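## Task

Take the yellow sponge off the desk and set it on the lowest shelf of the bookcase. At the end, nothing may occupy the hatched zone before the door; the coffee table may be shoved aside. Open the gripper and back away afterwards. The robot must finish upright, neither toppled nor leaning, or the task fails.

## Robot and tools

ROBOT. A Hello Robot Stretch 3 with a single arm: a two-wheeled base (0.33 m long, 0.34 m wide), a lift sliding on a mast, and a telescoping arm that reaches out to the robot's right side. The base cannot slide sideways, so the gripper is moved forward or back by driving. On-the-spot turns pivot about the point between the wheels, 0.05 m behind the front edge; with the arm in and wrist folded the swept circle has radius 0.28 m, and an unfolded level wrist reaches beyond it. Cameras: head_camera and nav_camera (both aimed by head_pan_rad and head_tilt_rad) and wrist_camera on the gripper.

FRAMES. Base frame: origin on the floor midway between the drive wheels, x forward, y left, z up. hand_pose is reported in it, located where closed fingertips meet. Odometry frame is the base frame as it was at the scene start; heading is positive leftward, from -3.142 to 3.142.

execute_actions takes "actions", a list run in order (empty list = just report). Each action may have "robot" (a command), "steps" (1 to 450 control steps at 30 per second, default 1; steps alone simply waits) and "until" (ends the action early once all listed conditions hold). A command contains:
- "base": exactly one of {"translate_m": d}, a straight drive of d metres relative to where the base is when the command begins (forward positive, |d| at most 1), or {"rotate_rad": d}, an in-place turn relative to the current heading (counter-clockwise/left positive, |d| at most 3.2). These are offsets, not poses.
- "joints": absolute targets by name; unnamed joints keep their goal. lift_m 0 to 1.1 (arm height, metres); arm_m 0 to 0.52 (extension, metres); wrist_yaw_rad -1.345 to 4.42 (0 along the arm, positive toward the front, 3.0 folded over the base); wrist_pitch_rad -1.57 to 0.451 (0 level, negative tips fingers down); wrist_roll_rad -2.911 to 2.911; gripper_m -0.089 to 0.179 (larger is wider; actual fingertip gap is about 0.007 smaller near closed, 0.025 smaller wide open, zero under 0.007); head_pan_rad -3.953 to 1.73 (0 ahead, positive left, -1.57 looks along the arm); head_tilt_rad -1.53 to 0.419 (negative down).
- "contact_limits": {"arm_m": effort %} from 1 to 100, the push at which arm motion halts; lower is softer, too low halts immediately. It lasts until the next arm_m command.
- Instead of one command, a list of up to 8 commands executed one after another, which may include {"pause_s": s} (up to 15). Each starts when the previous one finished "done" (gripper or base "off_target" also continues).
- {"stop": true} brakes everything and clears the queue.
Base and joint motions launched together run in parallel and keep going across later actions; a new command overrides at once and discards the rest of an older queue. Any invalid or out-of-range number rejects the whole call. To wait for everything to settle use "steps": 450 with "until": {"robot": {"status": "ended"}}. Other conditions compare fields, e.g. {"lift_m": [">", 0.3]} or {"base_status": ["!=", "moving"]}; "any" in place of "robot" fires when any one motion ends.

zoom_image: "camera" (head_camera, nav_camera or wrist_camera) and "region" [x0, y0, x1, y1] in pixels of that camera's latest image, origin top-left, at most 504 by 504.

finished_scene: "scene", the number of the current scene; irreversible, reports success and gives the next task. Only call it once all motion has ended and the object is placed and released.

RESULTS. Each result is a snapshot plus one image per camera. base_status shows progress as (translate_m done of goal). joint_goals, joint_status and measured_speeds list each joint. Status words: moving, done (within tolerance), off_target (rested short, may still push), contact_stop (lift or arm hit something and went slack), time_out, stopped, not_commanded, torque_fault (wrist servo off for about 10 s; joint limp, goals refused). "refusals" counts refused goals; queue is idle/running/done/dropped/stopped; lines starting refused:, dropped: or replaced: explain why. robot.on_its_own appears when the robot changed a goal by itself, a joint is slack or off, a motor at rest shows unusual effort (likely pushing or loaded), or base_tilt drifts 3 degrees or more from its starting value. lidar_m: 12 distances in 30-degree sectors, first straight ahead, counting counter-clockwise (4th left, 7th behind, 10th right), measured in a plane 0.17 m high; table tops and glass are invisible. wrist_depth_mm and head_depth_mm give 7x7 median depth grids. motor_effort is per cent, positive pushes toward higher values, with a peak in brackets; readings carry offsets and noise. Odometry counts wheel turns, so slip looks like travel.

GRIPPING. Close to a gripper_m below the object's width to grasp; release by opening at least 0.02 above the touch value. Neither the reading nor "done" proves a hold; check the images. Overtight squeezing triggers a stall guard that weakens the grip.

SPEED. Full base speed (0.30 m/s, 1.9 rad/s) needs lift_m under 0.30, arm_m under 0.03 and wrist_yaw_rad over 2.54; otherwise 0.10 m/s and 0.63 rad/s.

AVOID. Fold or unfold the wrist only with lift_m between 0.32 and 0.95, wrist_pitch_rad -0.4 and roll near 0, else it may strike the mast, base or head; once folded, lift may go down to 0.25. With yaw below -0.4 keep pitch at -0.5 or lower. Pushing an immovable object with the gripper above about 0.45 m, raising the arm contact limit, pushing again after a contact_stop, driving while gripping something fixed, or snagging furniture (especially reversing) can tip the robot. If tilted, reverse the last move in small steps, pull the gripper free, and lower lift_m to about 0.2 if needed. Avoid drops, slams, hard pushes and knocking items over; a loose object may occasionally be nudged by outside forces.

Each tool is called after "Call:" as name([rows], argument=value, ...), one row to a line, values as JSON.

## Session

Call:
execute_actions(actions=[])

Scene clock: 0.00 s.
robot.base_odometry: x=+0.000 y=+0.000 heading=+0.000 (m, m, rad; robot's odometry frame)
robot.turned_by_wheels: +0.000 (rad since the last result)
robot.turned_by_imu: +0.000 (rad since the last result)
robot.base_tilt: forward=-1.0 right=-0.8 (deg)
robot.lidar_m: 1.50 2.28 2.61 2.43 2.09 1.78 1.77 2.03 1.70 2.16 2.06 1.36
robot.head_depth_mm: 1754 1854 1844 1839 1807 1809 1527 / 1773 1894 1879 1879 1877 1864 1516 / 1789 1934 1895 1923 1888 1881 1509 / 1796 1991 1968 1951 1956 1931 1488 / 1802 2036 2010 2018 1998 1972 1492 / 1827 2074 2055 2056 2048 2044 1568 / 1846 2131 2135 2103 2097 2064 2059
robot.base_status: not_commanded
robot.joint_positions: lift_m=+0.593 arm_m=+0.002 wrist_yaw_rad=+2.874 wrist_pitch_rad=-0.580 wrist_roll_rad=-0.015 gripper_m=+0.037 head_pan_rad=+0.011 head_tilt_rad=+0.003
robot.joint_goals: lift_m=+0.593 arm_m=+0.002 wrist_yaw_rad=+2.874 wrist_pitch_rad=-0.580 wrist_roll_rad=-0.015 gripper_m=+0.037 head_pan_rad=+0.011 head_tilt_rad=+0.003
robot.joint_status: lift_m=not_commanded arm_m=not_commanded wrist_yaw_rad=not_commanded wrist_pitch_rad=not_commanded wrist_roll_rad=not_commanded gripper_m=not_commanded head_pan_rad=not_commanded head_tilt_rad=not_commanded
robot.measured_speeds: translate_m=+0.000 rotate_rad=+0.000 lift_m=+0.000 arm_m=+0.000 wrist_yaw_rad=+0.000 wrist_pitch_rad=+0.000 wrist_roll_rad=+0.000 head_pan_rad=+0.000 head_tilt_rad=+0.000
robot: refusals=0 queue=idle queue_left=0
robot.motor_effort: left_wheel=+1 right_wheel=+0 lift_m=+32 arm_m=+0 wrist_yaw_rad=+0 wrist_pitch_rad=+6 wrist_roll_rad=+1 gripper_m=+1 head_pan_rad=+1 head_tilt_rad=+2 (%)
robot.hand_pose: x=+0.0319 y=+0.0471 z=+0.5707 quat_wxyz=(+0.290, +0.693, +0.112, +0.650) (m; robot's base frame)
robot.wrist_depth_mm: - - - - - - - / - - - - - - - / - - - - - - - / - - - - - 993 938 / 930 930 930 876 865 841 813 / 815 798 - 758 738 742 730 / 712 703 - 707 669 659 656
pictures: head_camera (sideways: a quarter turn clockwise sets it upright), nav_camera (sideways: a quarter turn counterclockwise sets it upright), wrist_camera
Images, in order (width x height): head_camera 896x504, nav_camera 672x504, wrist_camera 644x364.

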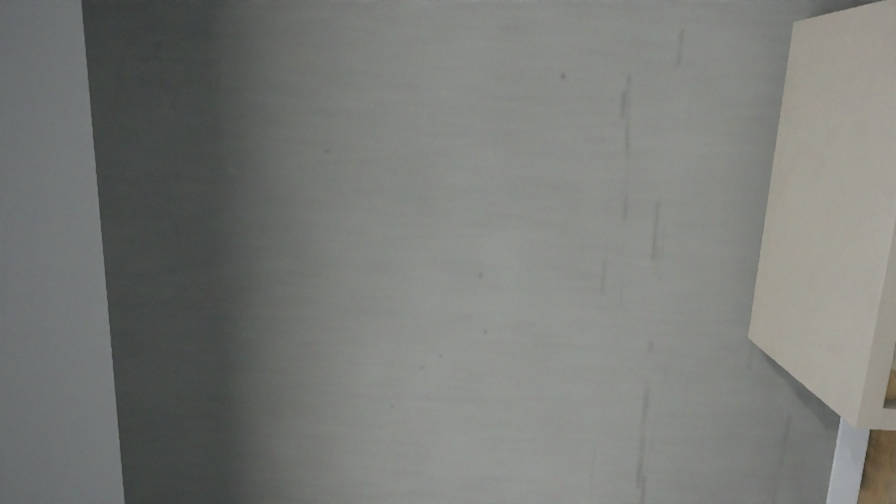

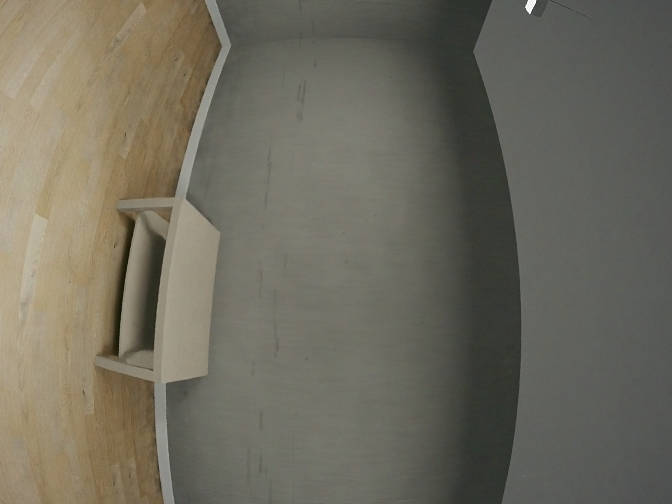

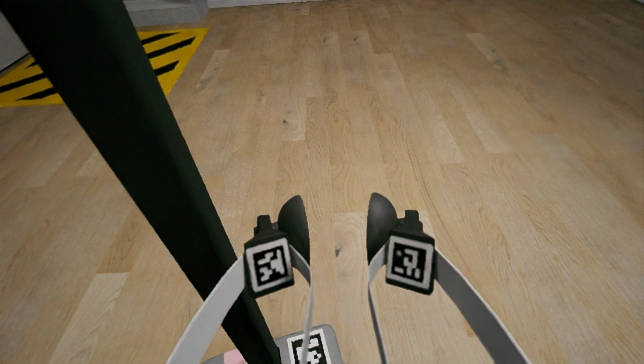

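Call:
execute_actions([
  {"robot":{"joints":{"head_pan_rad":-1.6,"head_tilt_rad":-0.6}},"steps":100},
])

Call:
execute_actions([
  {"robot":{"joints":{"head_pan_rad":-3.2}},"steps":100},
])

Call:
execute_actions([
  {"robot":{"joints":{"head_pan_rad":1.6}},"steps":200},
])

Scene clock: 6.97 s.
robot.base_odometry: x=+0.000 y=+0.000 heading=+0.000 (m, m, rad; robot's odometry frame)
robot.turned_by_wheels: +0.000 (rad since the last result)
robot.turned_by_imu: -0.002 (rad since the last result)
robot.base_tilt: forward=-1.0 right=-0.9 (deg)
robot.lidar_m: 1.50 2.28 2.61 2.43 2.08 1.77 1.77 2.03 1.69 2.16 2.06 1.36
robot.head_depth_mm: 1719 1813 2092 2236 1844 1486 1251 / 1776 1689 2085 2215 1825 1482 1240 / 1799 1568 2187 2335 1813 1460 1237 / 1834 1784 2210 2355 1807 1469 1231 / 1877 1764 2278 2312 1783 1446 1227 / 1895 1958 2355 2306 1781 1450 1220 / 1934 1912 2377 2200 1769 1433 1213
robot.base_status: not_commanded
robot.joint_positions: lift_m=+0.593 arm_m=+0.002 wrist_yaw_rad=+2.874 wrist_pitch_rad=-0.580 wrist_roll_rad=-0.015 gripper_m=+0.037 head_pan_rad=-1.593 head_tilt_rad=-0.592
robot.joint_goals: lift_m=+0.593 arm_m=+0.002 wrist_yaw_rad=+2.874 wrist_pitch_rad=-0.580 wrist_roll_rad=-0.015 gripper_m=+0.037 head_pan_rad=-1.600 head_tilt_rad=-0.600
robot.joint_status: lift_m=not_commanded arm_m=not_commanded wrist_yaw_rad=not_commanded wrist_pitch_rad=not_commanded wrist_roll_rad=not_commanded gripper_m=not_commanded head_pan_rad=done head_tilt_rad=done
robot.measured_speeds: translate_m=+0.000 rotate_rad=+0.000 lift_m=+0.000 arm_m=+0.000 wrist_yaw_rad=+0.000 wrist_pitch_rad=+0.000 wrist_roll_rad=+0.000 head_pan_rad=+0.000 head_tilt_rad=+0.000
robot: refusals=0 queue=done queue_left=0
robot.motor_effort: left_wheel=+1(1) right_wheel=+1(0) lift_m=+32(32) arm_m=+0(0) wrist_yaw_rad=-2(1) wrist_pitch_rad=+6(6) wrist_roll_rad=+0(0) gripper_m=+0(1) head_pan_rad=-2(37) head_tilt_rad=-2(22) (%)
robot.hand_pose: x=+0.0319 y=+0.0471 z=+0.5707 quat_wxyz=(+0.290, +0.693, +0.112, +0.650) (m; robot's base frame)
robot.wrist_depth_mm: - - - - - - - / - - - - - - - / - - - - - - - / - - - - - 995 953 / 940 909 924 872 875 845 832 / 816 796 - 765 737 744 732 / 706 705 - 698 662 658 649
pictures: head_camera (sideways: a quarter turn clockwise sets it upright), nav_camera (sideways: a quarter turn counterclockwise sets it upright), wrist_camera
Images, in order (width x height): head_camera 896x504, nav_camera 672x504, wrist_camera 644x364.

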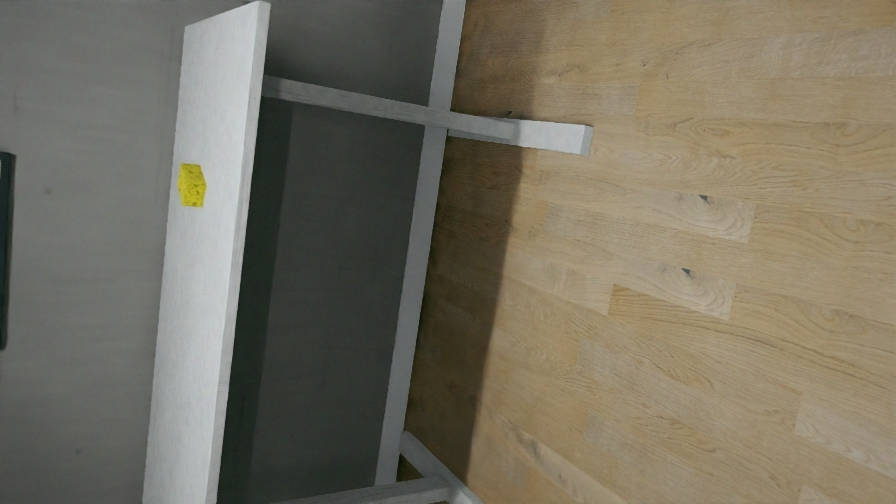

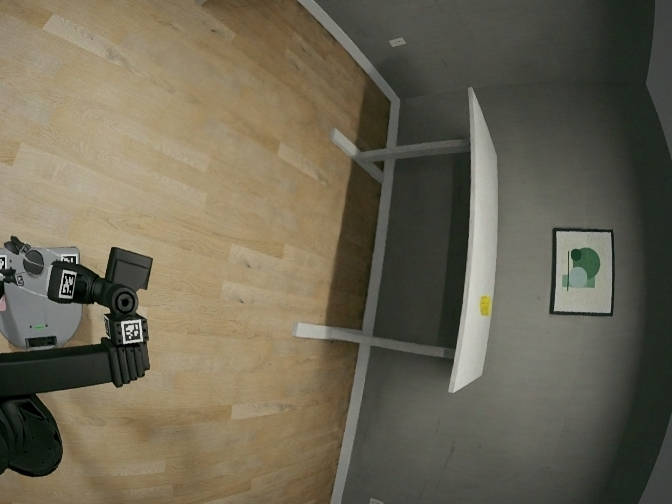

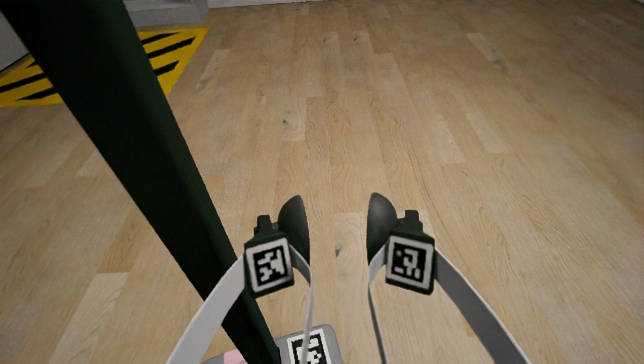

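Scene clock: 10.30 s.
robot.base_odometry: x=+0.000 y=+0.000 heading=+0.000 (m, m, rad; robot's odometry frame)
robot.turned_by_wheels: +0.000 (rad since the last result)
robot.turned_by_imu: -0.001 (rad since the last result)
robot.base_tilt: forward=-1.0 right=-0.7 (deg)
robot.lidar_m: 1.50 2.28 2.61 2.43 2.08 1.78 1.77 2.03 1.69 2.16 2.06 1.36
robot.head_depth_mm: 1440 1571 1732 1926 1833 1486 1245 / 1455 1599 1752 1974 1810 1475 1245 / 1481 1629 1817 2014 1813 1470 1265 / 1511 1647 1836 2051 1806 1459 1259 / 1531 1683 1871 2090 1809 1451 1225 / 1558 1726 1898 2137 1792 1451 1222 / 1572 1746 1949 2127 1759 1432 1216
robot.base_status: not_commanded
robot.joint_positions: lift_m=+0.593 arm_m=+0.002 wrist_yaw_rad=+2.874 wrist_pitch_rad=-0.580 wrist_roll_rad=-0.015 gripper_m=+0.037 head_pan_rad=-3.193 head_tilt_rad=-0.592
robot.joint_goals: lift_m=+0.593 arm_m=+0.002 wrist_yaw_rad=+2.874 wrist_pitch_rad=-0.580 wrist_roll_rad=-0.015 gripper_m=+0.037 head_pan_rad=-3.200 head_tilt_rad=-0.600
robot.joint_status: lift_m=not_commanded arm_m=not_commanded wrist_yaw_rad=not_commanded wrist_pitch_rad=not_commanded wrist_roll_rad=not_commanded gripper_m=not_commanded head_pan_rad=done head_tilt_rad=done
robot.measured_speeds: translate_m=+0.000 rotate_rad=+0.000 lift_m=+0.000 arm_m=+0.000 wrist_yaw_rad=+0.000 wrist_pitch_rad=+0.000 wrist_roll_rad=+0.000 head_pan_rad=+0.000 head_tilt_rad=+0.000
robot: refusals=0 queue=done queue_left=0
robot.motor_effort: left_wheel=+1(1) right_wheel=+0(1) lift_m=+32(32) arm_m=+0(0) wrist_yaw_rad=+0(0) wrist_pitch_rad=+6(6) wrist_roll_rad=+0(0) gripper_m=+0(0) head_pan_rad=-3(42) head_tilt_rad=-2(2) (%)
robot.hand_pose: x=+0.0319 y=+0.0471 z=+0.5707 quat_wxyz=(+0.290, +0.693, +0.112, +0.650) (m; robot's base frame)
robot.wrist_depth_mm: - - - - - - - / - - - - - - - / - - - - - - - / - - - - - 984 982 / 941 916 919 872 876 846 839 / 817 787 - 771 738 737 724 / 711 708 - 696 673 660 656
pictures: head_camera (sideways: a quarter turn clockwise sets it upright), nav_camera (sideways: a quarter turn counterclockwise sets it upright), wrist_camera
Images, in order (width x height): head_camera 896x504, nav_camera 672x504, wrist_camera 644x364.

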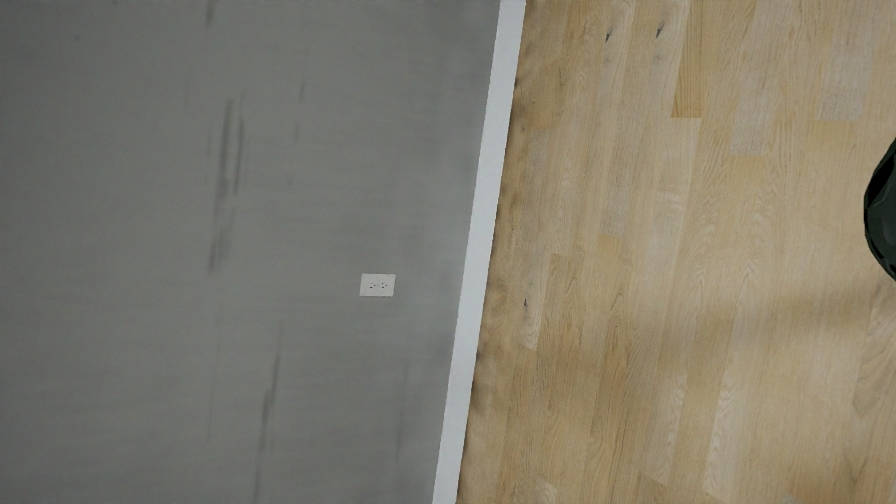

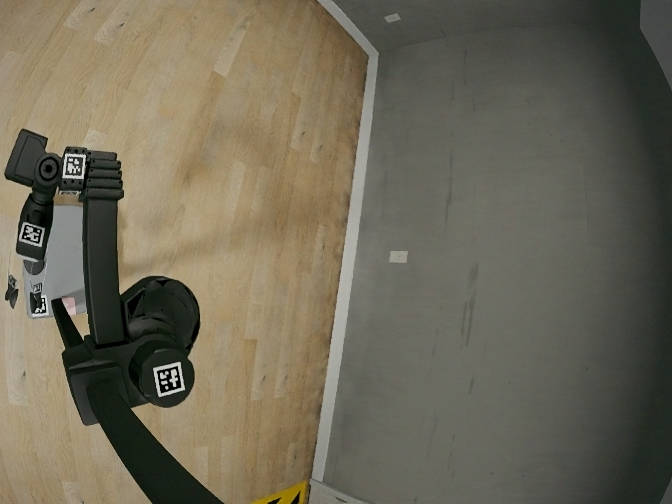

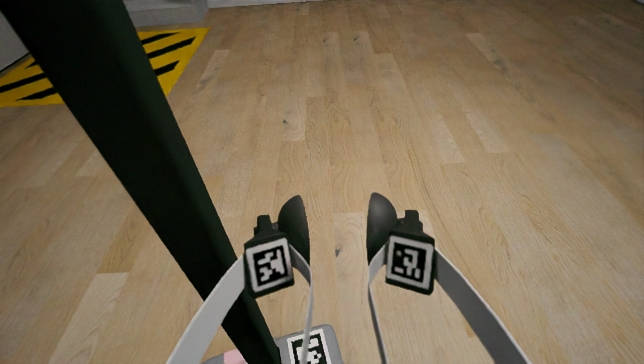

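Scene clock: 16.97 s.
robot.base_odometry: x=+0.000 y=+0.000 heading=+0.000 (m, m, rad; robot's odometry frame)
robot.turned_by_wheels: +0.000 (rad since the last result)
robot.turned_by_imu: -0.002 (rad since the last result)
robot.base_tilt: forward=-1.1 right=-0.8 (deg)
robot.lidar_m: 1.49 2.28 2.61 2.43 2.08 1.78 1.77 2.03 1.69 2.16 2.05 1.36
robot.head_depth_mm: 2080 2282 2492 2408 1828 1480 1243 / 2126 2349 2587 2383 1821 1478 1235 / 2195 2383 2632 2353 1825 1467 1232 / 2240 2457 2722 2314 1801 1455 1224 / 2287 2436 2669 2333 1787 1452 1218 / 2333 2496 2709 2302 1779 1453 1217 / 2377 2551 2759 2298 1764 1460 1234
robot.base_status: not_commanded
robot.joint_positions: lift_m=+0.593 arm_m=+0.002 wrist_yaw_rad=+2.874 wrist_pitch_rad=-0.580 wrist_roll_rad=-0.015 gripper_m=+0.037 head_pan_rad=+1.593 head_tilt_rad=-0.592
robot.joint_goals: lift_m=+0.593 arm_m=+0.002 wrist_yaw_rad=+2.874 wrist_pitch_rad=-0.580 wrist_roll_rad=-0.015 gripper_m=+0.037 head_pan_rad=+1.600 head_tilt_rad=-0.600
robot.joint_status: lift_m=not_commanded arm_m=not_commanded wrist_yaw_rad=not_commanded wrist_pitch_rad=not_commanded wrist_roll_rad=not_commanded gripper_m=not_commanded head_pan_rad=done head_tilt_rad=done
robot.measured_speeds: translate_m=+0.000 rotate_rad=+0.000 lift_m=+0.000 arm_m=+0.000 wrist_yaw_rad=+0.000 wrist_pitch_rad=+0.000 wrist_roll_rad=+0.000 head_pan_rad=+0.000 head_tilt_rad=+0.000
robot: refusals=0 queue=done queue_left=0
robot.motor_effort: left_wheel=+1(0) right_wheel=+0(0) lift_m=+32(32) arm_m=+0(0) wrist_yaw_rad=-1(0) wrist_pitch_rad=+7(6) wrist_roll_rad=+0(1) gripper_m=+0(0) head_pan_rad=+4(39) head_tilt_rad=-3(2) (%)
robot.hand_pose: x=+0.0319 y=+0.0471 z=+0.5707 quat_wxyz=(+0.290, +0.693, +0.112, +0.650) (m; robot's base frame)
robot.wrist_depth_mm: - - - - - - - / - - - - - - - / - - - - - - - / - - - - - 978 955 / 925 925 919 876 868 843 838 / 811 807 - 756 730 750 723 / 718 701 - 696 675 660 650
pictures: head_camera (sideways: a quarter turn clockwise sets it upright), nav_camera (sideways: a quarter turn counterclockwise sets it upright), wrist_camera
Images, in order (width x height): head_camera 896x504, nav_camera 672x504, wrist_camera 644x364.

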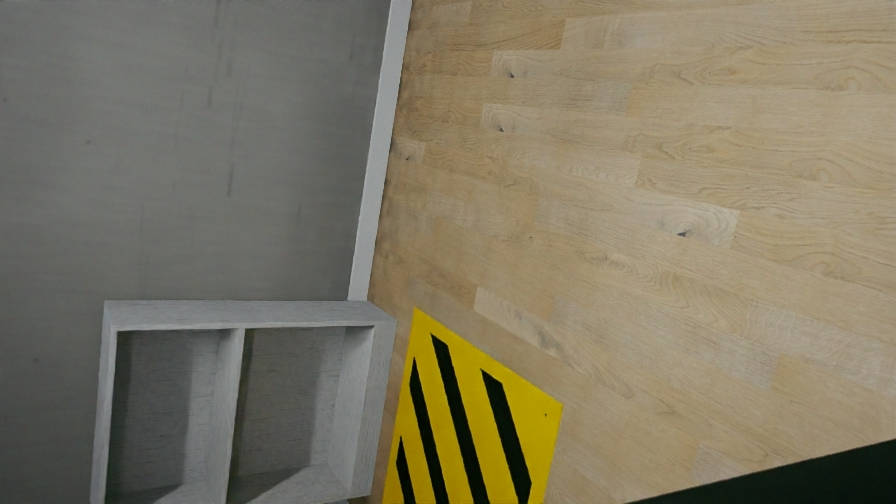

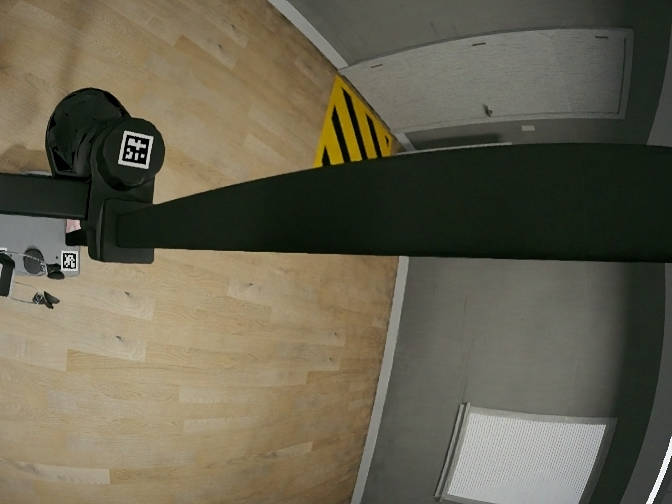

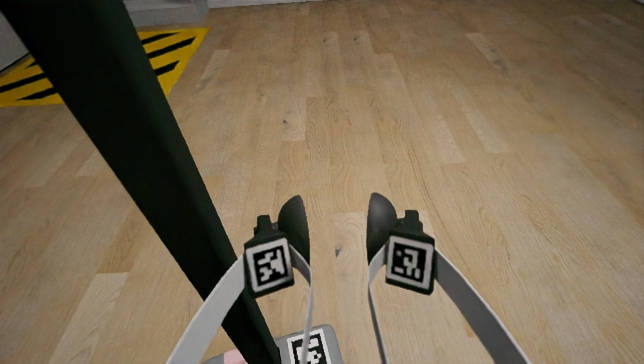

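Call:
execute_actions([
  {"robot":[{"joints":{"lift_m":0.28,"wrist_pitch_rad":-0.4,"head_pan_rad":-1.57},"base":{"rotate_rad":-1.57}},{"base":{"translate_m":0.85}},{"base":{"rotate_rad":1.57}},{"base":{"translate_m":-0.2}}],"steps":450,"until":{"robot":{"status":"ended"}}},
  {"robot":[{"joints":{"lift_m":0.9}},{"joints":{"wrist_yaw_rad":0}},{"joints":{"wrist_pitch_rad":0,"gripper_m":0.15,"head_tilt_rad":-0.9}}],"steps":450,"until":{"robot":{"status":"ended"}}},
])

Scene clock: 46.63 s.
robot.base_odometry: x=-0.199 y=-0.850 heading=+0.000 (m, m, rad; robot's odometry frame)
robot.turned_by_wheels: +0.000 (rad since the last result)
robot.turned_by_imu: -0.016 (rad since the last result)
robot.base_tilt: forward=-1.1 right=-0.8 (deg)
robot.lidar_m: 1.47 2.00 3.46 3.25 2.11 1.80 1.79 1.52 0.83 1.30 1.40 1.96
robot.head_depth_mm: 890 661 558 1656 - - 1100 / 880 656 572 1591 - - 1097 / 834 648 568 - - - 1114 / 854 643 1567 - - 1193 1111 / 844 636 1594 1660 1414 1238 1101 / 836 630 1720 1633 1402 1233 1098 / 825 625 1760 1619 1400 1231 1093
robot.base_status: done (translate_m -0.2000 of -0.2000)
robot.joint_positions: lift_m=+0.900 arm_m=+0.002 wrist_yaw_rad=+0.003 wrist_pitch_rad=-0.022 wrist_roll_rad=-0.015 gripper_m=+0.150 head_pan_rad=-1.563 head_tilt_rad=-0.888
robot.joint_goals: lift_m=+0.900 arm_m=+0.002 wrist_yaw_rad=+0.000 wrist_pitch_rad=+0.000 wrist_roll_rad=-0.015 gripper_m=+0.150 head_pan_rad=-1.570 head_tilt_rad=-0.900
robot.joint_status: lift_m=done arm_m=not_commanded wrist_yaw_rad=done wrist_pitch_rad=done wrist_roll_rad=not_commanded gripper_m=done head_pan_rad=done head_tilt_rad=done
robot.measured_speeds: translate_m=+0.000 rotate_rad=+0.000 lift_m=+0.000 arm_m=+0.000 wrist_yaw_rad=+0.000 wrist_pitch_rad=+0.000 wrist_roll_rad=+0.000 head_pan_rad=+0.000 head_tilt_rad=+0.000
robot: refusals=0 queue=done queue_left=0
robot.motor_effort: left_wheel=-2(10) right_wheel=+2(7) lift_m=+38(40) arm_m=+0(0) wrist_yaw_rad=-4(7) wrist_pitch_rad=+11(10) wrist_roll_rad=+0(1) gripper_m=+0(85) head_pan_rad=-3(40) head_tilt_rad=-3(19) (%)
robot.hand_pose: x=-0.0207 y=-0.4026 z=+1.0087 quat_wxyz=(+0.713, +0.009, -0.701, -0.007) (m; robot's base frame)
robot.wrist_depth_mm: - - - - 973 896 851 / - - - - 993 927 878 / - - - - - 939 904 / 673 628 588 546 518 495 471 / 429 378 328 315 306 313 288 / - - - - - 598 226 / - - - - - - -
pictures: head_camera (sideways: a quarter turn clockwise sets it upright), nav_camera (sideways: a quarter turn counterclockwise sets it upright), wrist_camera
Images, in order (width x height): head_camera 896x504, nav_camera 672x504, wrist_camera 644x364.

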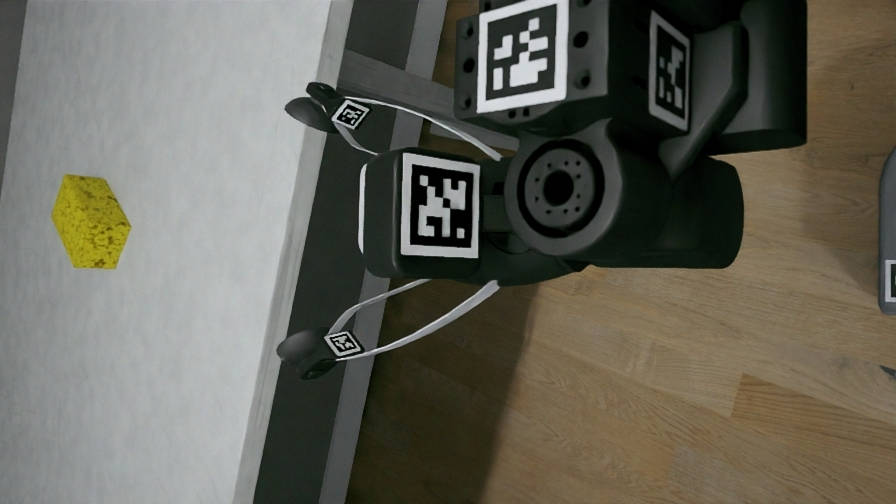

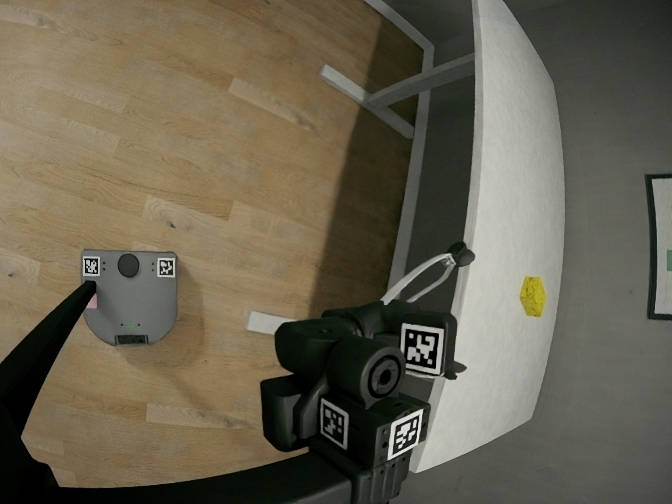

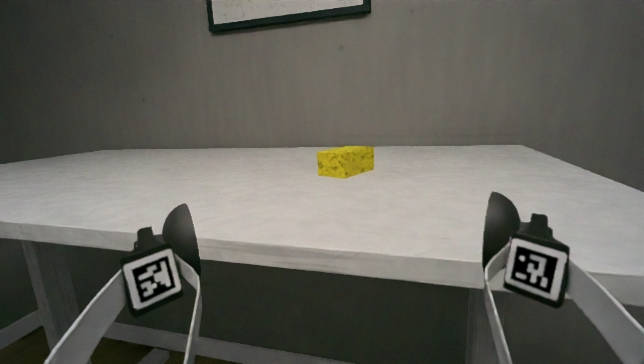

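Call:
execute_actions([
  {"robot":{"joints":{"lift_m":0.87,"arm_m":0.25}},"steps":450,"until":{"robot":{"status":"ended"}}},
])

Scene clock: 52.73 s.
robot.base_odometry: x=-0.199 y=-0.850 heading=+0.000 (m, m, rad; robot's odometry frame)
robot.turned_by_wheels: +0.000 (rad since the last result)
robot.turned_by_imu: -0.002 (rad since the last result)
robot.base_tilt: forward=-1.0 right=-0.8 (deg)
robot.lidar_m: 1.47 2.00 3.46 3.27 2.11 1.79 1.79 1.53 0.83 1.30 1.40 1.97
robot.head_depth_mm: 889 684 - - - 1285 1118 / 877 705 - 1589 1402 1248 1117 / 835 725 - 1669 1428 1234 1112 / 853 688 1630 1653 1416 1249 1119 / 846 626 1648 1639 1409 1238 1103 / 835 630 1710 1619 1406 1229 1099 / 821 623 1784 1626 1391 1221 1082
robot.base_status: done (translate_m -0.2000 of -0.2000)
robot.joint_positions: lift_m=+0.870 arm_m=+0.250 wrist_yaw_rad=+0.001 wrist_pitch_rad=-0.021 wrist_roll_rad=-0.015 gripper_m=+0.150 head_pan_rad=-1.563 head_tilt_rad=-0.889
robot.joint_goals: lift_m=+0.870 arm_m=+0.250 wrist_yaw_rad=+0.000 wrist_pitch_rad=+0.000 wrist_roll_rad=-0.015 gripper_m=+0.150 head_pan_rad=-1.570 head_tilt_rad=-0.900
robot.joint_status: lift_m=done arm_m=done wrist_yaw_rad=done wrist_pitch_rad=done wrist_roll_rad=not_commanded gripper_m=done head_pan_rad=done head_tilt_rad=done
robot.measured_speeds: translate_m=+0.000 rotate_rad=+0.000 lift_m=+0.000 arm_m=+0.000 wrist_yaw_rad=+0.000 wrist_pitch_rad=+0.000 wrist_roll_rad=+0.000 head_pan_rad=+0.000 head_tilt_rad=+0.000
robot: refusals=0 queue=done queue_left=0
robot.motor_effort: left_wheel=-2(2) right_wheel=+2(2) lift_m=+25(37) arm_m=+3(4) wrist_yaw_rad=-3(2) wrist_pitch_rad=+10(11) wrist_roll_rad=+1(0) gripper_m=+0(0) head_pan_rad=-4(3) head_tilt_rad=-3(4) (%)
robot.hand_pose: x=-0.0211 y=-0.6503 z=+0.9795 quat_wxyz=(+0.713, +0.008, -0.701, -0.007) (m; robot's base frame)
robot.wrist_depth_mm: - 917 851 786 740 684 654 / - 981 885 833 762 718 672 / - - 922 837 780 723 691 / 497 462 436 324 359 369 345 / 263 279 245 235 228 233 214 / 178 - 169 166 162 150 162 / - 132 130 128 125 123 121
pictures: head_camera (sideways: a quarter turn clockwise sets it upright), nav_camera (sideways: a quarter turn counterclockwise sets it upright), wrist_camera
Images, in order (width x height): head_camera 896x504, nav_camera 672x504, wrist_camera 644x364.

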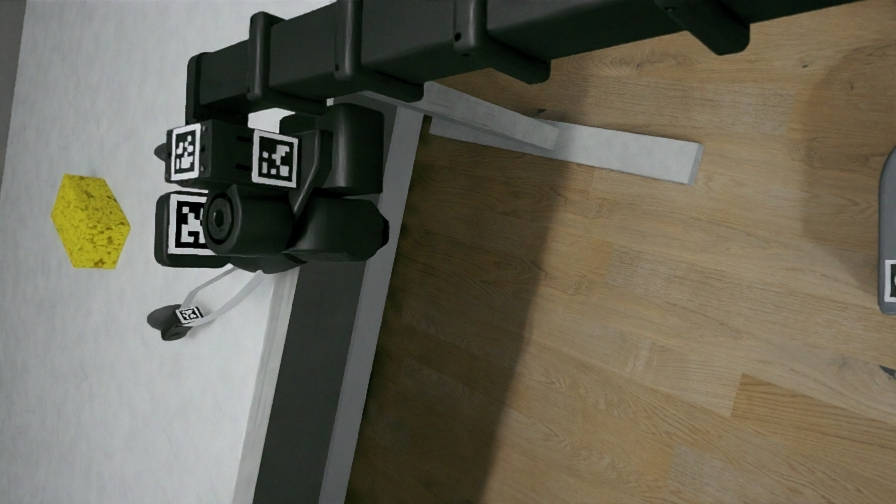

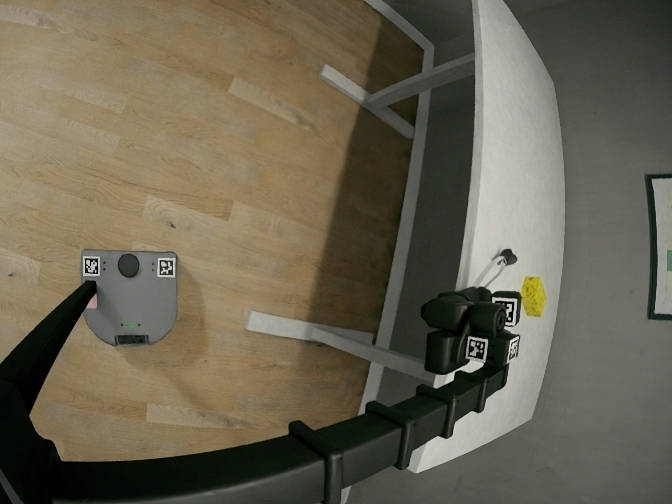

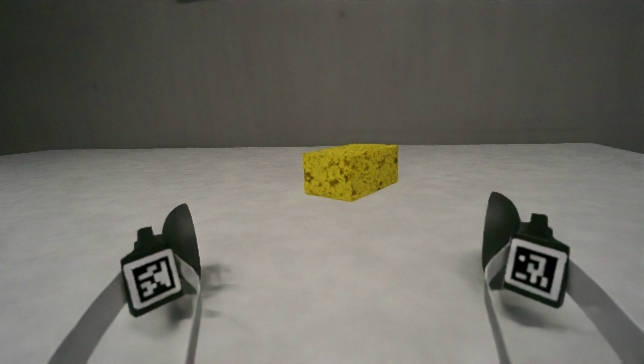

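Call:
execute_actions([
  {"robot":[{"joints":{"arm_m":0.42}},{"joints":{"gripper_m":0.0}},{"joints":{"lift_m":0.95}},{"joints":{"arm_m":0.0}}],"steps":450,"until":{"robot":{"status":"ended"}}},
])

Scene clock: 65.60 s.
robot.base_odometry: x=-0.199 y=-0.850 heading=+0.000 (m, m, rad; robot's odometry frame)
robot.turned_by_wheels: +0.000 (rad since the last result)
robot.turned_by_imu: +0.012 (rad since the last result)
robot.base_tilt: forward=-1.0 right=-0.7 (deg)
robot.lidar_m: 1.47 2.00 3.46 3.24 2.09 1.79 1.79 1.51 0.83 1.30 1.40 1.97
robot.head_depth_mm: 882 657 548 - - - 1121 / 867 650 566 - - - 1121 / 789 665 - - - 1217 1113 / 772 658 - - 1407 1223 1112 / 834 631 1677 1629 1412 1237 1099 / 824 621 1756 1620 1402 1227 1096 / 813 621 1776 1619 1392 1219 1093
robot.base_status: done (translate_m -0.2000 of -0.2000)
robot.joint_positions: lift_m=+0.950 arm_m=+0.002 wrist_yaw_rad=+0.000 wrist_pitch_rad=-0.017 wrist_roll_rad=-0.015 gripper_m=+0.000 head_pan_rad=-1.565 head_tilt_rad=-0.893
robot.joint_goals: lift_m=+0.950 arm_m=+0.000 wrist_yaw_rad=+0.000 wrist_pitch_rad=+0.000 wrist_roll_rad=-0.015 gripper_m=+0.000 head_pan_rad=-1.570 head_tilt_rad=-0.900
robot.joint_status: lift_m=done arm_m=done wrist_yaw_rad=done wrist_pitch_rad=done wrist_roll_rad=not_commanded gripper_m=done head_pan_rad=done head_tilt_rad=done
robot.measured_speeds: translate_m=+0.000 rotate_rad=+0.000 lift_m=+0.000 arm_m=+0.000 wrist_yaw_rad=+0.000 wrist_pitch_rad=+0.000 wrist_roll_rad=+0.000 head_pan_rad=+0.000 head_tilt_rad=+0.000
robot: refusals=0 queue=done queue_left=0
robot.motor_effort: left_wheel=+1(16) right_wheel=+0(5) lift_m=+38(46) arm_m=-2(17) wrist_yaw_rad=+2(4) wrist_pitch_rad=+9(52) wrist_roll_rad=+0(12) gripper_m=-1(86) head_pan_rad=-3(2) head_tilt_rad=-2(3) (%)
robot.hand_pose: x=-0.0216 y=-0.4031 z=+1.0600 quat_wxyz=(+0.713, +0.006, -0.701, -0.006) (m; robot's base frame)
robot.wrist_depth_mm: - - - - 967 890 841 / - - - - 991 927 853 / - - - - - 964 896 / 999 920 875 706 744 725 892 / 515 490 474 - 448 426 414 / - 391 351 304 298 304 299 / - - - - - 258 241
pictures: head_camera (sideways: a quarter turn clockwise sets it upright), nav_camera (sideways: a quarter turn counterclockwise sets it upright), wrist_camera
Images, in order (width x height): head_camera 896x504, nav_camera 672x504, wrist_camera 644x364.

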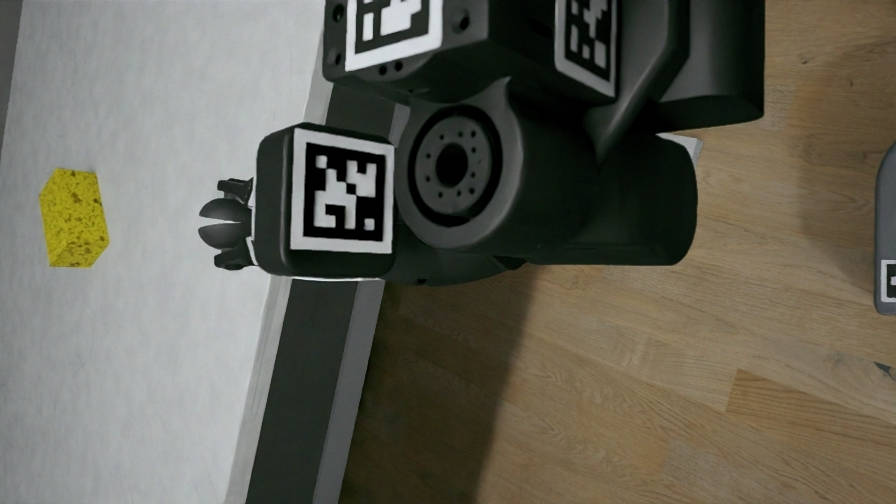

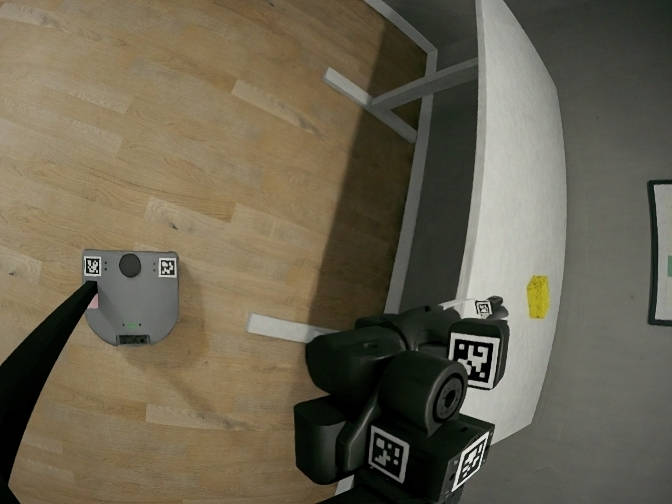

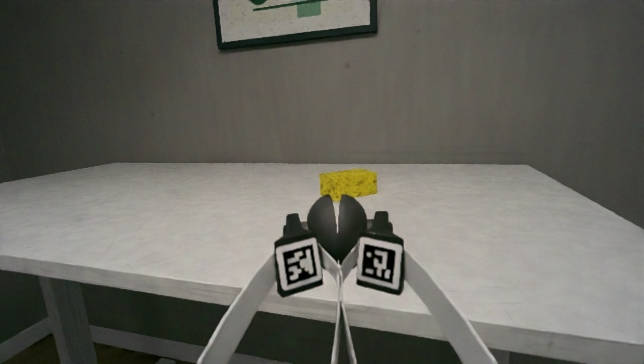

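Call:
execute_actions([
  {"robot":[{"joints":{"gripper_m":0.17,"lift_m":0.87}},{"joints":{"arm_m":0.4}}],"steps":450,"until":{"robot":{"status":"ended"}}},
])

Scene clock: 74.63 s.
robot.base_odometry: x=-0.199 y=-0.850 heading=+0.000 (m, m, rad; robot's odometry frame)
robot.turned_by_wheels: +0.000 (rad since the last result)
robot.turned_by_imu: +0.036 (rad since the last result)
robot.base_tilt: forward=-1.6 right=-1.6 (deg)
robot.lidar_m: 1.46 1.99 3.44 3.26 2.05 1.80 1.80 1.48 0.84 1.30 1.40 1.96
robot.head_depth_mm: 918 702 - - 1411 1274 1121 / 961 - 1550 1653 1405 1263 1119 / 999 - 1577 1689 1431 1251 1113 / 937 636 1624 1666 1438 1246 1123 / 900 655 1707 1674 1421 1248 1101 / 868 650 1769 1665 1425 1243 1097 / 861 668 1821 1642 1405 1234 1100
robot.base_status: done (translate_m -0.2000 of -0.2000)
robot.joint_positions: lift_m=+0.871 arm_m=+0.399 wrist_yaw_rad=-0.001 wrist_pitch_rad=+0.019 wrist_roll_rad=-0.023 gripper_m=+0.170 head_pan_rad=-1.565 head_tilt_rad=-0.893
robot.joint_goals: lift_m=+0.870 arm_m=+0.400 wrist_yaw_rad=+0.000 wrist_pitch_rad=+0.000 wrist_roll_rad=-0.023 gripper_m=+0.170 head_pan_rad=-1.570 head_tilt_rad=-0.900
robot.joint_status: lift_m=done arm_m=done wrist_yaw_rad=done wrist_pitch_rad=done wrist_roll_rad=not_commanded gripper_m=done head_pan_rad=done head_tilt_rad=done
robot.measured_speeds: translate_m=+0.000 rotate_rad=+0.000 lift_m=+0.000 arm_m=+0.000 wrist_yaw_rad=+0.000 wrist_pitch_rad=+0.000 wrist_roll_rad=+0.000 head_pan_rad=+0.000 head_tilt_rad=+0.000
robot: refusals=0 queue=done queue_left=0
robot.motor_effort: left_wheel=+0(14) right_wheel=+0(4) lift_m=+8(37) arm_m=+5(20) wrist_yaw_rad=+0(7) wrist_pitch_rad=-9(49) wrist_roll_rad=+5(13) gripper_m=+0(89) head_pan_rad=-1(3) head_tilt_rad=-2(2) (%)
robot.hand_pose: x=-0.0216 y=-0.8010 z=+0.9903 quat_wxyz=(+0.715, -0.007, -0.699, +0.006) (m; robot's base frame)
robot.wrist_depth_mm: 968 860 757 696 635 583 545 / 991 884 795 722 656 602 557 / - 907 817 742 665 616 568 / 935 818 745 680 622 594 554 / 385 406 354 285 236 301 309 / 246 - 231 224 218 202 - / 180 174 171 167 164 160 157
pictures: head_camera (sideways: a quarter turn clockwise sets it upright), nav_camera (sideways: a quarter turn counterclockwise sets it upright), wrist_camera
Images, in order (width x height): head_camera 896x504, nav_camera 672x504, wrist_camera 644x364.

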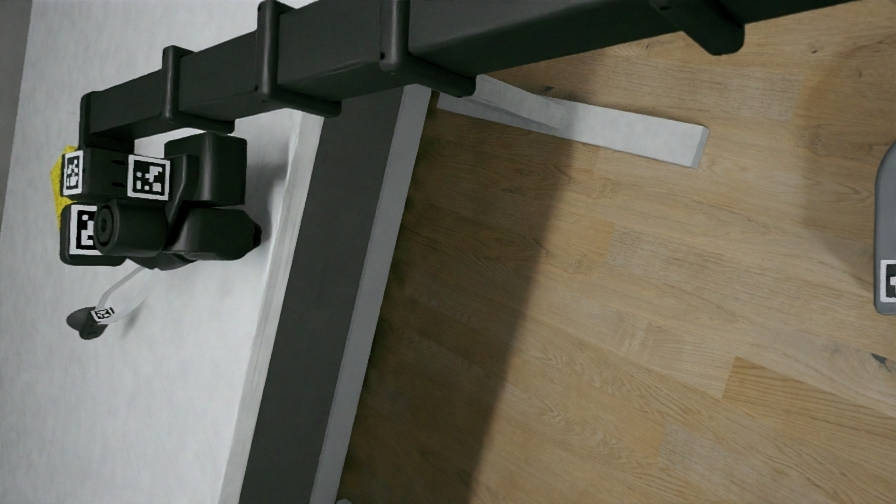

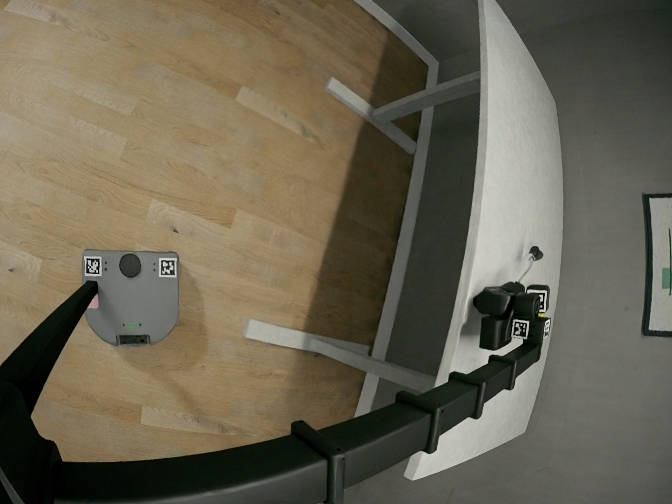

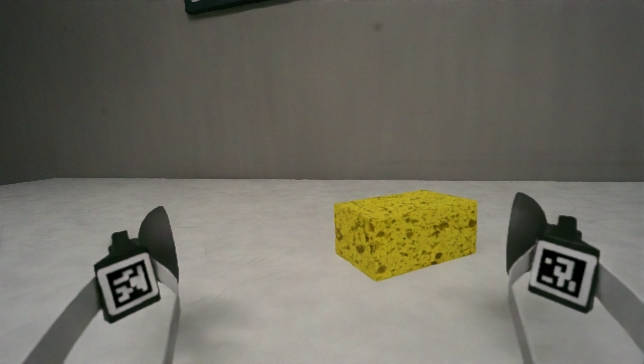

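Call:
execute_actions([
  {"robot":[{"joints":{"lift_m":0.885}},{"base":{"translate_m":-0.03}},{"joints":{"arm_m":0.48}},{"joints":{"gripper_m":0.0}},{"joints":{"lift_m":0.95}}],"steps":450,"until":{"robot":{"status":"ended"}}},
])

Scene clock: 85.23 s.
robot.base_odometry: x=-0.229 y=-0.850 heading=+0.000 (m, m, rad; robot's odometry frame)
robot.turned_by_wheels: +0.000 (rad since the last result)
robot.turned_by_imu: -0.015 (rad since the last result)
robot.base_tilt: forward=-1.0 right=-0.8 (deg)
robot.lidar_m: 1.49 2.02 3.47 3.25 2.03 1.77 1.77 1.48 0.82 1.29 1.42 1.99
robot.head_depth_mm: - - 568 1624 1444 1260 1120 / 809 646 565 1545 1404 1259 1113 / - 643 1545 1658 1417 1241 1114 / 820 636 1615 1646 1411 1245 1113 / 831 629 1666 1626 1402 1234 1103 / 821 624 1737 1629 1396 1229 1094 / 812 618 1787 1612 1391 1222 1089
robot.base_status: done (translate_m -0.0300 of -0.0300)
robot.joint_positions: lift_m=+0.950 arm_m=+0.480 wrist_yaw_rad=+0.000 wrist_pitch_rad=-0.016 wrist_roll_rad=-0.014 gripper_m=+0.000 head_pan_rad=-1.565 head_tilt_rad=-0.893
robot.joint_goals: lift_m=+0.950 arm_m=+0.480 wrist_yaw_rad=+0.000 wrist_pitch_rad=+0.000 wrist_roll_rad=-0.014 gripper_m=+0.000 head_pan_rad=-1.570 head_tilt_rad=-0.900
robot.joint_status: lift_m=done arm_m=done wrist_yaw_rad=done wrist_pitch_rad=done wrist_roll_rad=not_commanded gripper_m=done head_pan_rad=done head_tilt_rad=done
robot.measured_speeds: translate_m=+0.000 rotate_rad=+0.000 lift_m=+0.000 arm_m=+0.000 wrist_yaw_rad=+0.000 wrist_pitch_rad=+0.000 wrist_roll_rad=+0.000 head_pan_rad=+0.000 head_tilt_rad=+0.000
robot: refusals=0 queue=done queue_left=0
robot.motor_effort: left_wheel=+0(5) right_wheel=+1(5) lift_m=+39(42) arm_m=+3(5) wrist_yaw_rad=-1(0) wrist_pitch_rad=+8(9) wrist_roll_rad=+0(5) gripper_m=-2(94) head_pan_rad=-2(1) head_tilt_rad=-2(2) (%)
robot.hand_pose: x=-0.0214 y=-0.8805 z=+1.0602 quat_wxyz=(+0.712, +0.006, -0.702, -0.006) (m; robot's base frame)
robot.wrist_depth_mm: 782 718 639 586 530 496 462 / 814 744 662 605 556 510 481 / 865 763 690 620 572 525 491 / 867 782 705 646 589 544 504 / 506 487 469 - 439 425 408 / 342 333 328 298 295 303 295 / 257 253 248 245 238 235 231
pictures: head_camera (sideways: a quarter turn clockwise sets it upright), nav_camera (sideways: a quarter turn counterclockwise sets it upright), wrist_camera
Images, in order (width x height): head_camera 896x504, nav_camera 672x504, wrist_camera 644x364.

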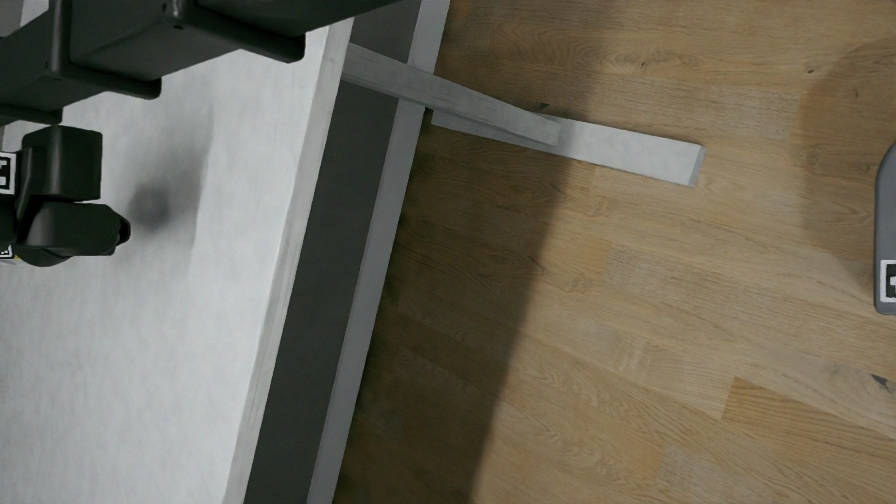

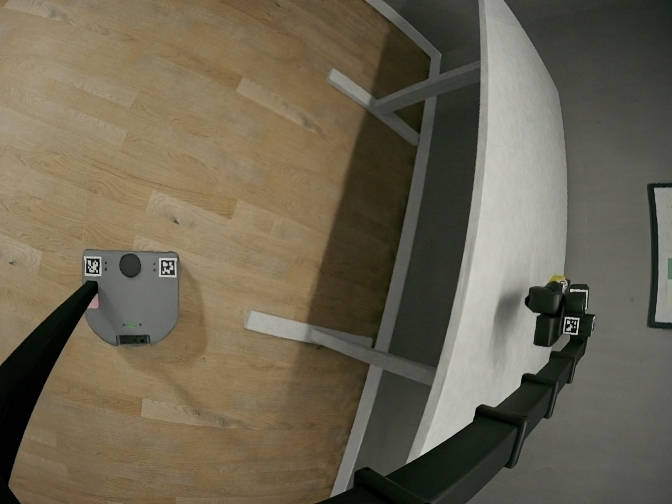

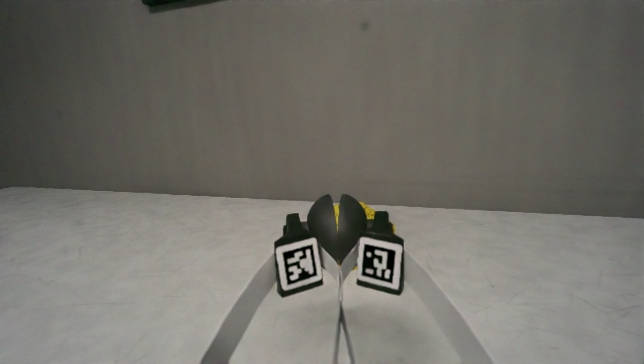

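Call:
execute_actions([
  {"robot":[{"joints":{"arm_m":0.0,"gripper_m":0.17}},{"base":{"rotate_rad":-1.57}},{"base":{"translate_m":0.2}},{"base":{"rotate_rad":1.57}},{"joints":{"lift_m":0.885}},{"joints":{"arm_m":0.2}}],"steps":450,"until":{"robot":{"status":"ended"}}},
])

Scene clock: 104.03 s.
robot.base_odometry: x=-0.229 y=-1.050 heading=+0.000 (m, m, rad; robot's odometry frame)
robot.turned_by_wheels: +0.000 (rad since the last result)
robot.turned_by_imu: -0.006 (rad since the last result)
robot.base_tilt: forward=-1.0 right=-0.9 (deg)
robot.lidar_m: 1.94 1.53 3.65 3.45 2.10 1.83 1.83 1.26 0.64 1.10 1.27 1.93
robot.head_depth_mm: 875 654 522 - - - 1112 / 865 651 517 - - - 1098 / 821 642 553 - - 1209 1114 / 776 637 540 - 1415 1205 1113 / 837 632 506 456 1406 1230 1100 / 819 625 489 1511 1393 1226 1095 / 815 617 497 1551 1388 1226 1096
robot.base_status: done (rotate_rad +1.5699 of +1.5700)
robot.joint_positions: lift_m=+0.932 arm_m=+0.002 wrist_yaw_rad=+0.000 wrist_pitch_rad=-0.017 wrist_roll_rad=-0.014 gripper_m=+0.170 head_pan_rad=-1.565 head_tilt_rad=-0.893
robot.joint_goals: lift_m=+0.885 arm_m=+0.000 wrist_yaw_rad=+0.000 wrist_pitch_rad=+0.000 wrist_roll_rad=-0.014 gripper_m=+0.170 head_pan_rad=-1.570 head_tilt_rad=-0.900
robot.joint_status: lift_m=moving arm_m=done wrist_yaw_rad=done wrist_pitch_rad=done wrist_roll_rad=not_commanded gripper_m=done head_pan_rad=done head_tilt_rad=done
robot.measured_speeds: translate_m=+0.000 rotate_rad=+0.000 lift_m=-0.083 arm_m=+0.000 wrist_yaw_rad=+0.000 wrist_pitch_rad=+0.000 wrist_roll_rad=+0.000 head_pan_rad=+0.000 head_tilt_rad=+0.000
robot: refusals=0 queue=running queue_left=1
robot.motor_effort: left_wheel=-2(7) right_wheel=+2(5) lift_m=+27(38) arm_m=-2(1) wrist_yaw_rad=-1(1) wrist_pitch_rad=+8(8) wrist_roll_rad=+0(0) gripper_m=+0(86) head_pan_rad=-2(1) head_tilt_rad=-2(2) (%)
robot.hand_pose: x=-0.0214 y=-0.4031 z=+1.0420 quat_wxyz=(+0.712, +0.006, -0.702, -0.006) (m; robot's base frame)
robot.wrist_depth_mm: - - 904 847 791 730 677 / - - 973 868 802 746 697 / - - 996 919 829 768 713 / 879 830 766 633 679 646 617 / 460 478 424 414 394 390 384 / 320 - 293 286 279 261 - / 234 228 224 220 216 212 208
pictures: head_camera (sideways: a quarter turn clockwise sets it upright), nav_camera (sideways: a quarter turn counterclockwise sets it upright), wrist_camera
Images, in order (width x height): head_camera 896x504, nav_camera 672x504, wrist_camera 644x364.

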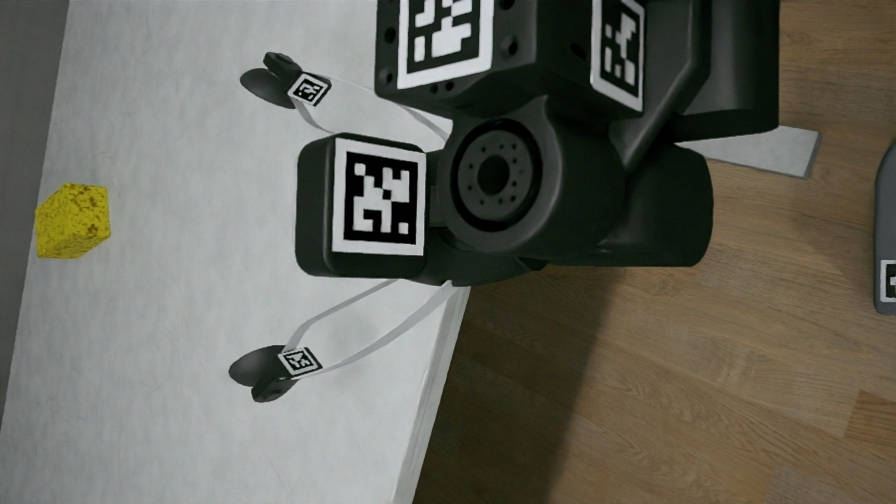

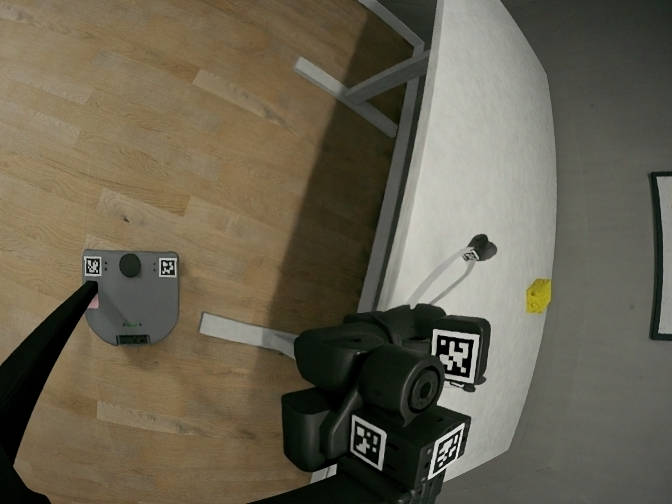

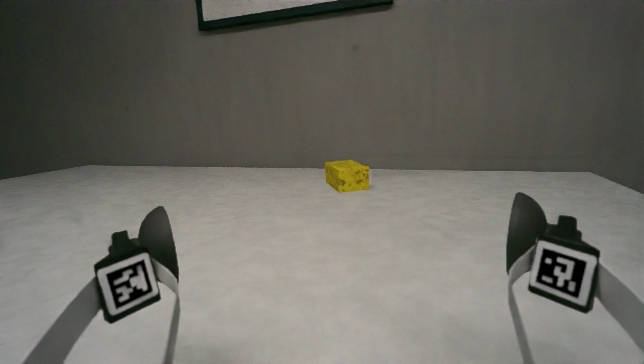

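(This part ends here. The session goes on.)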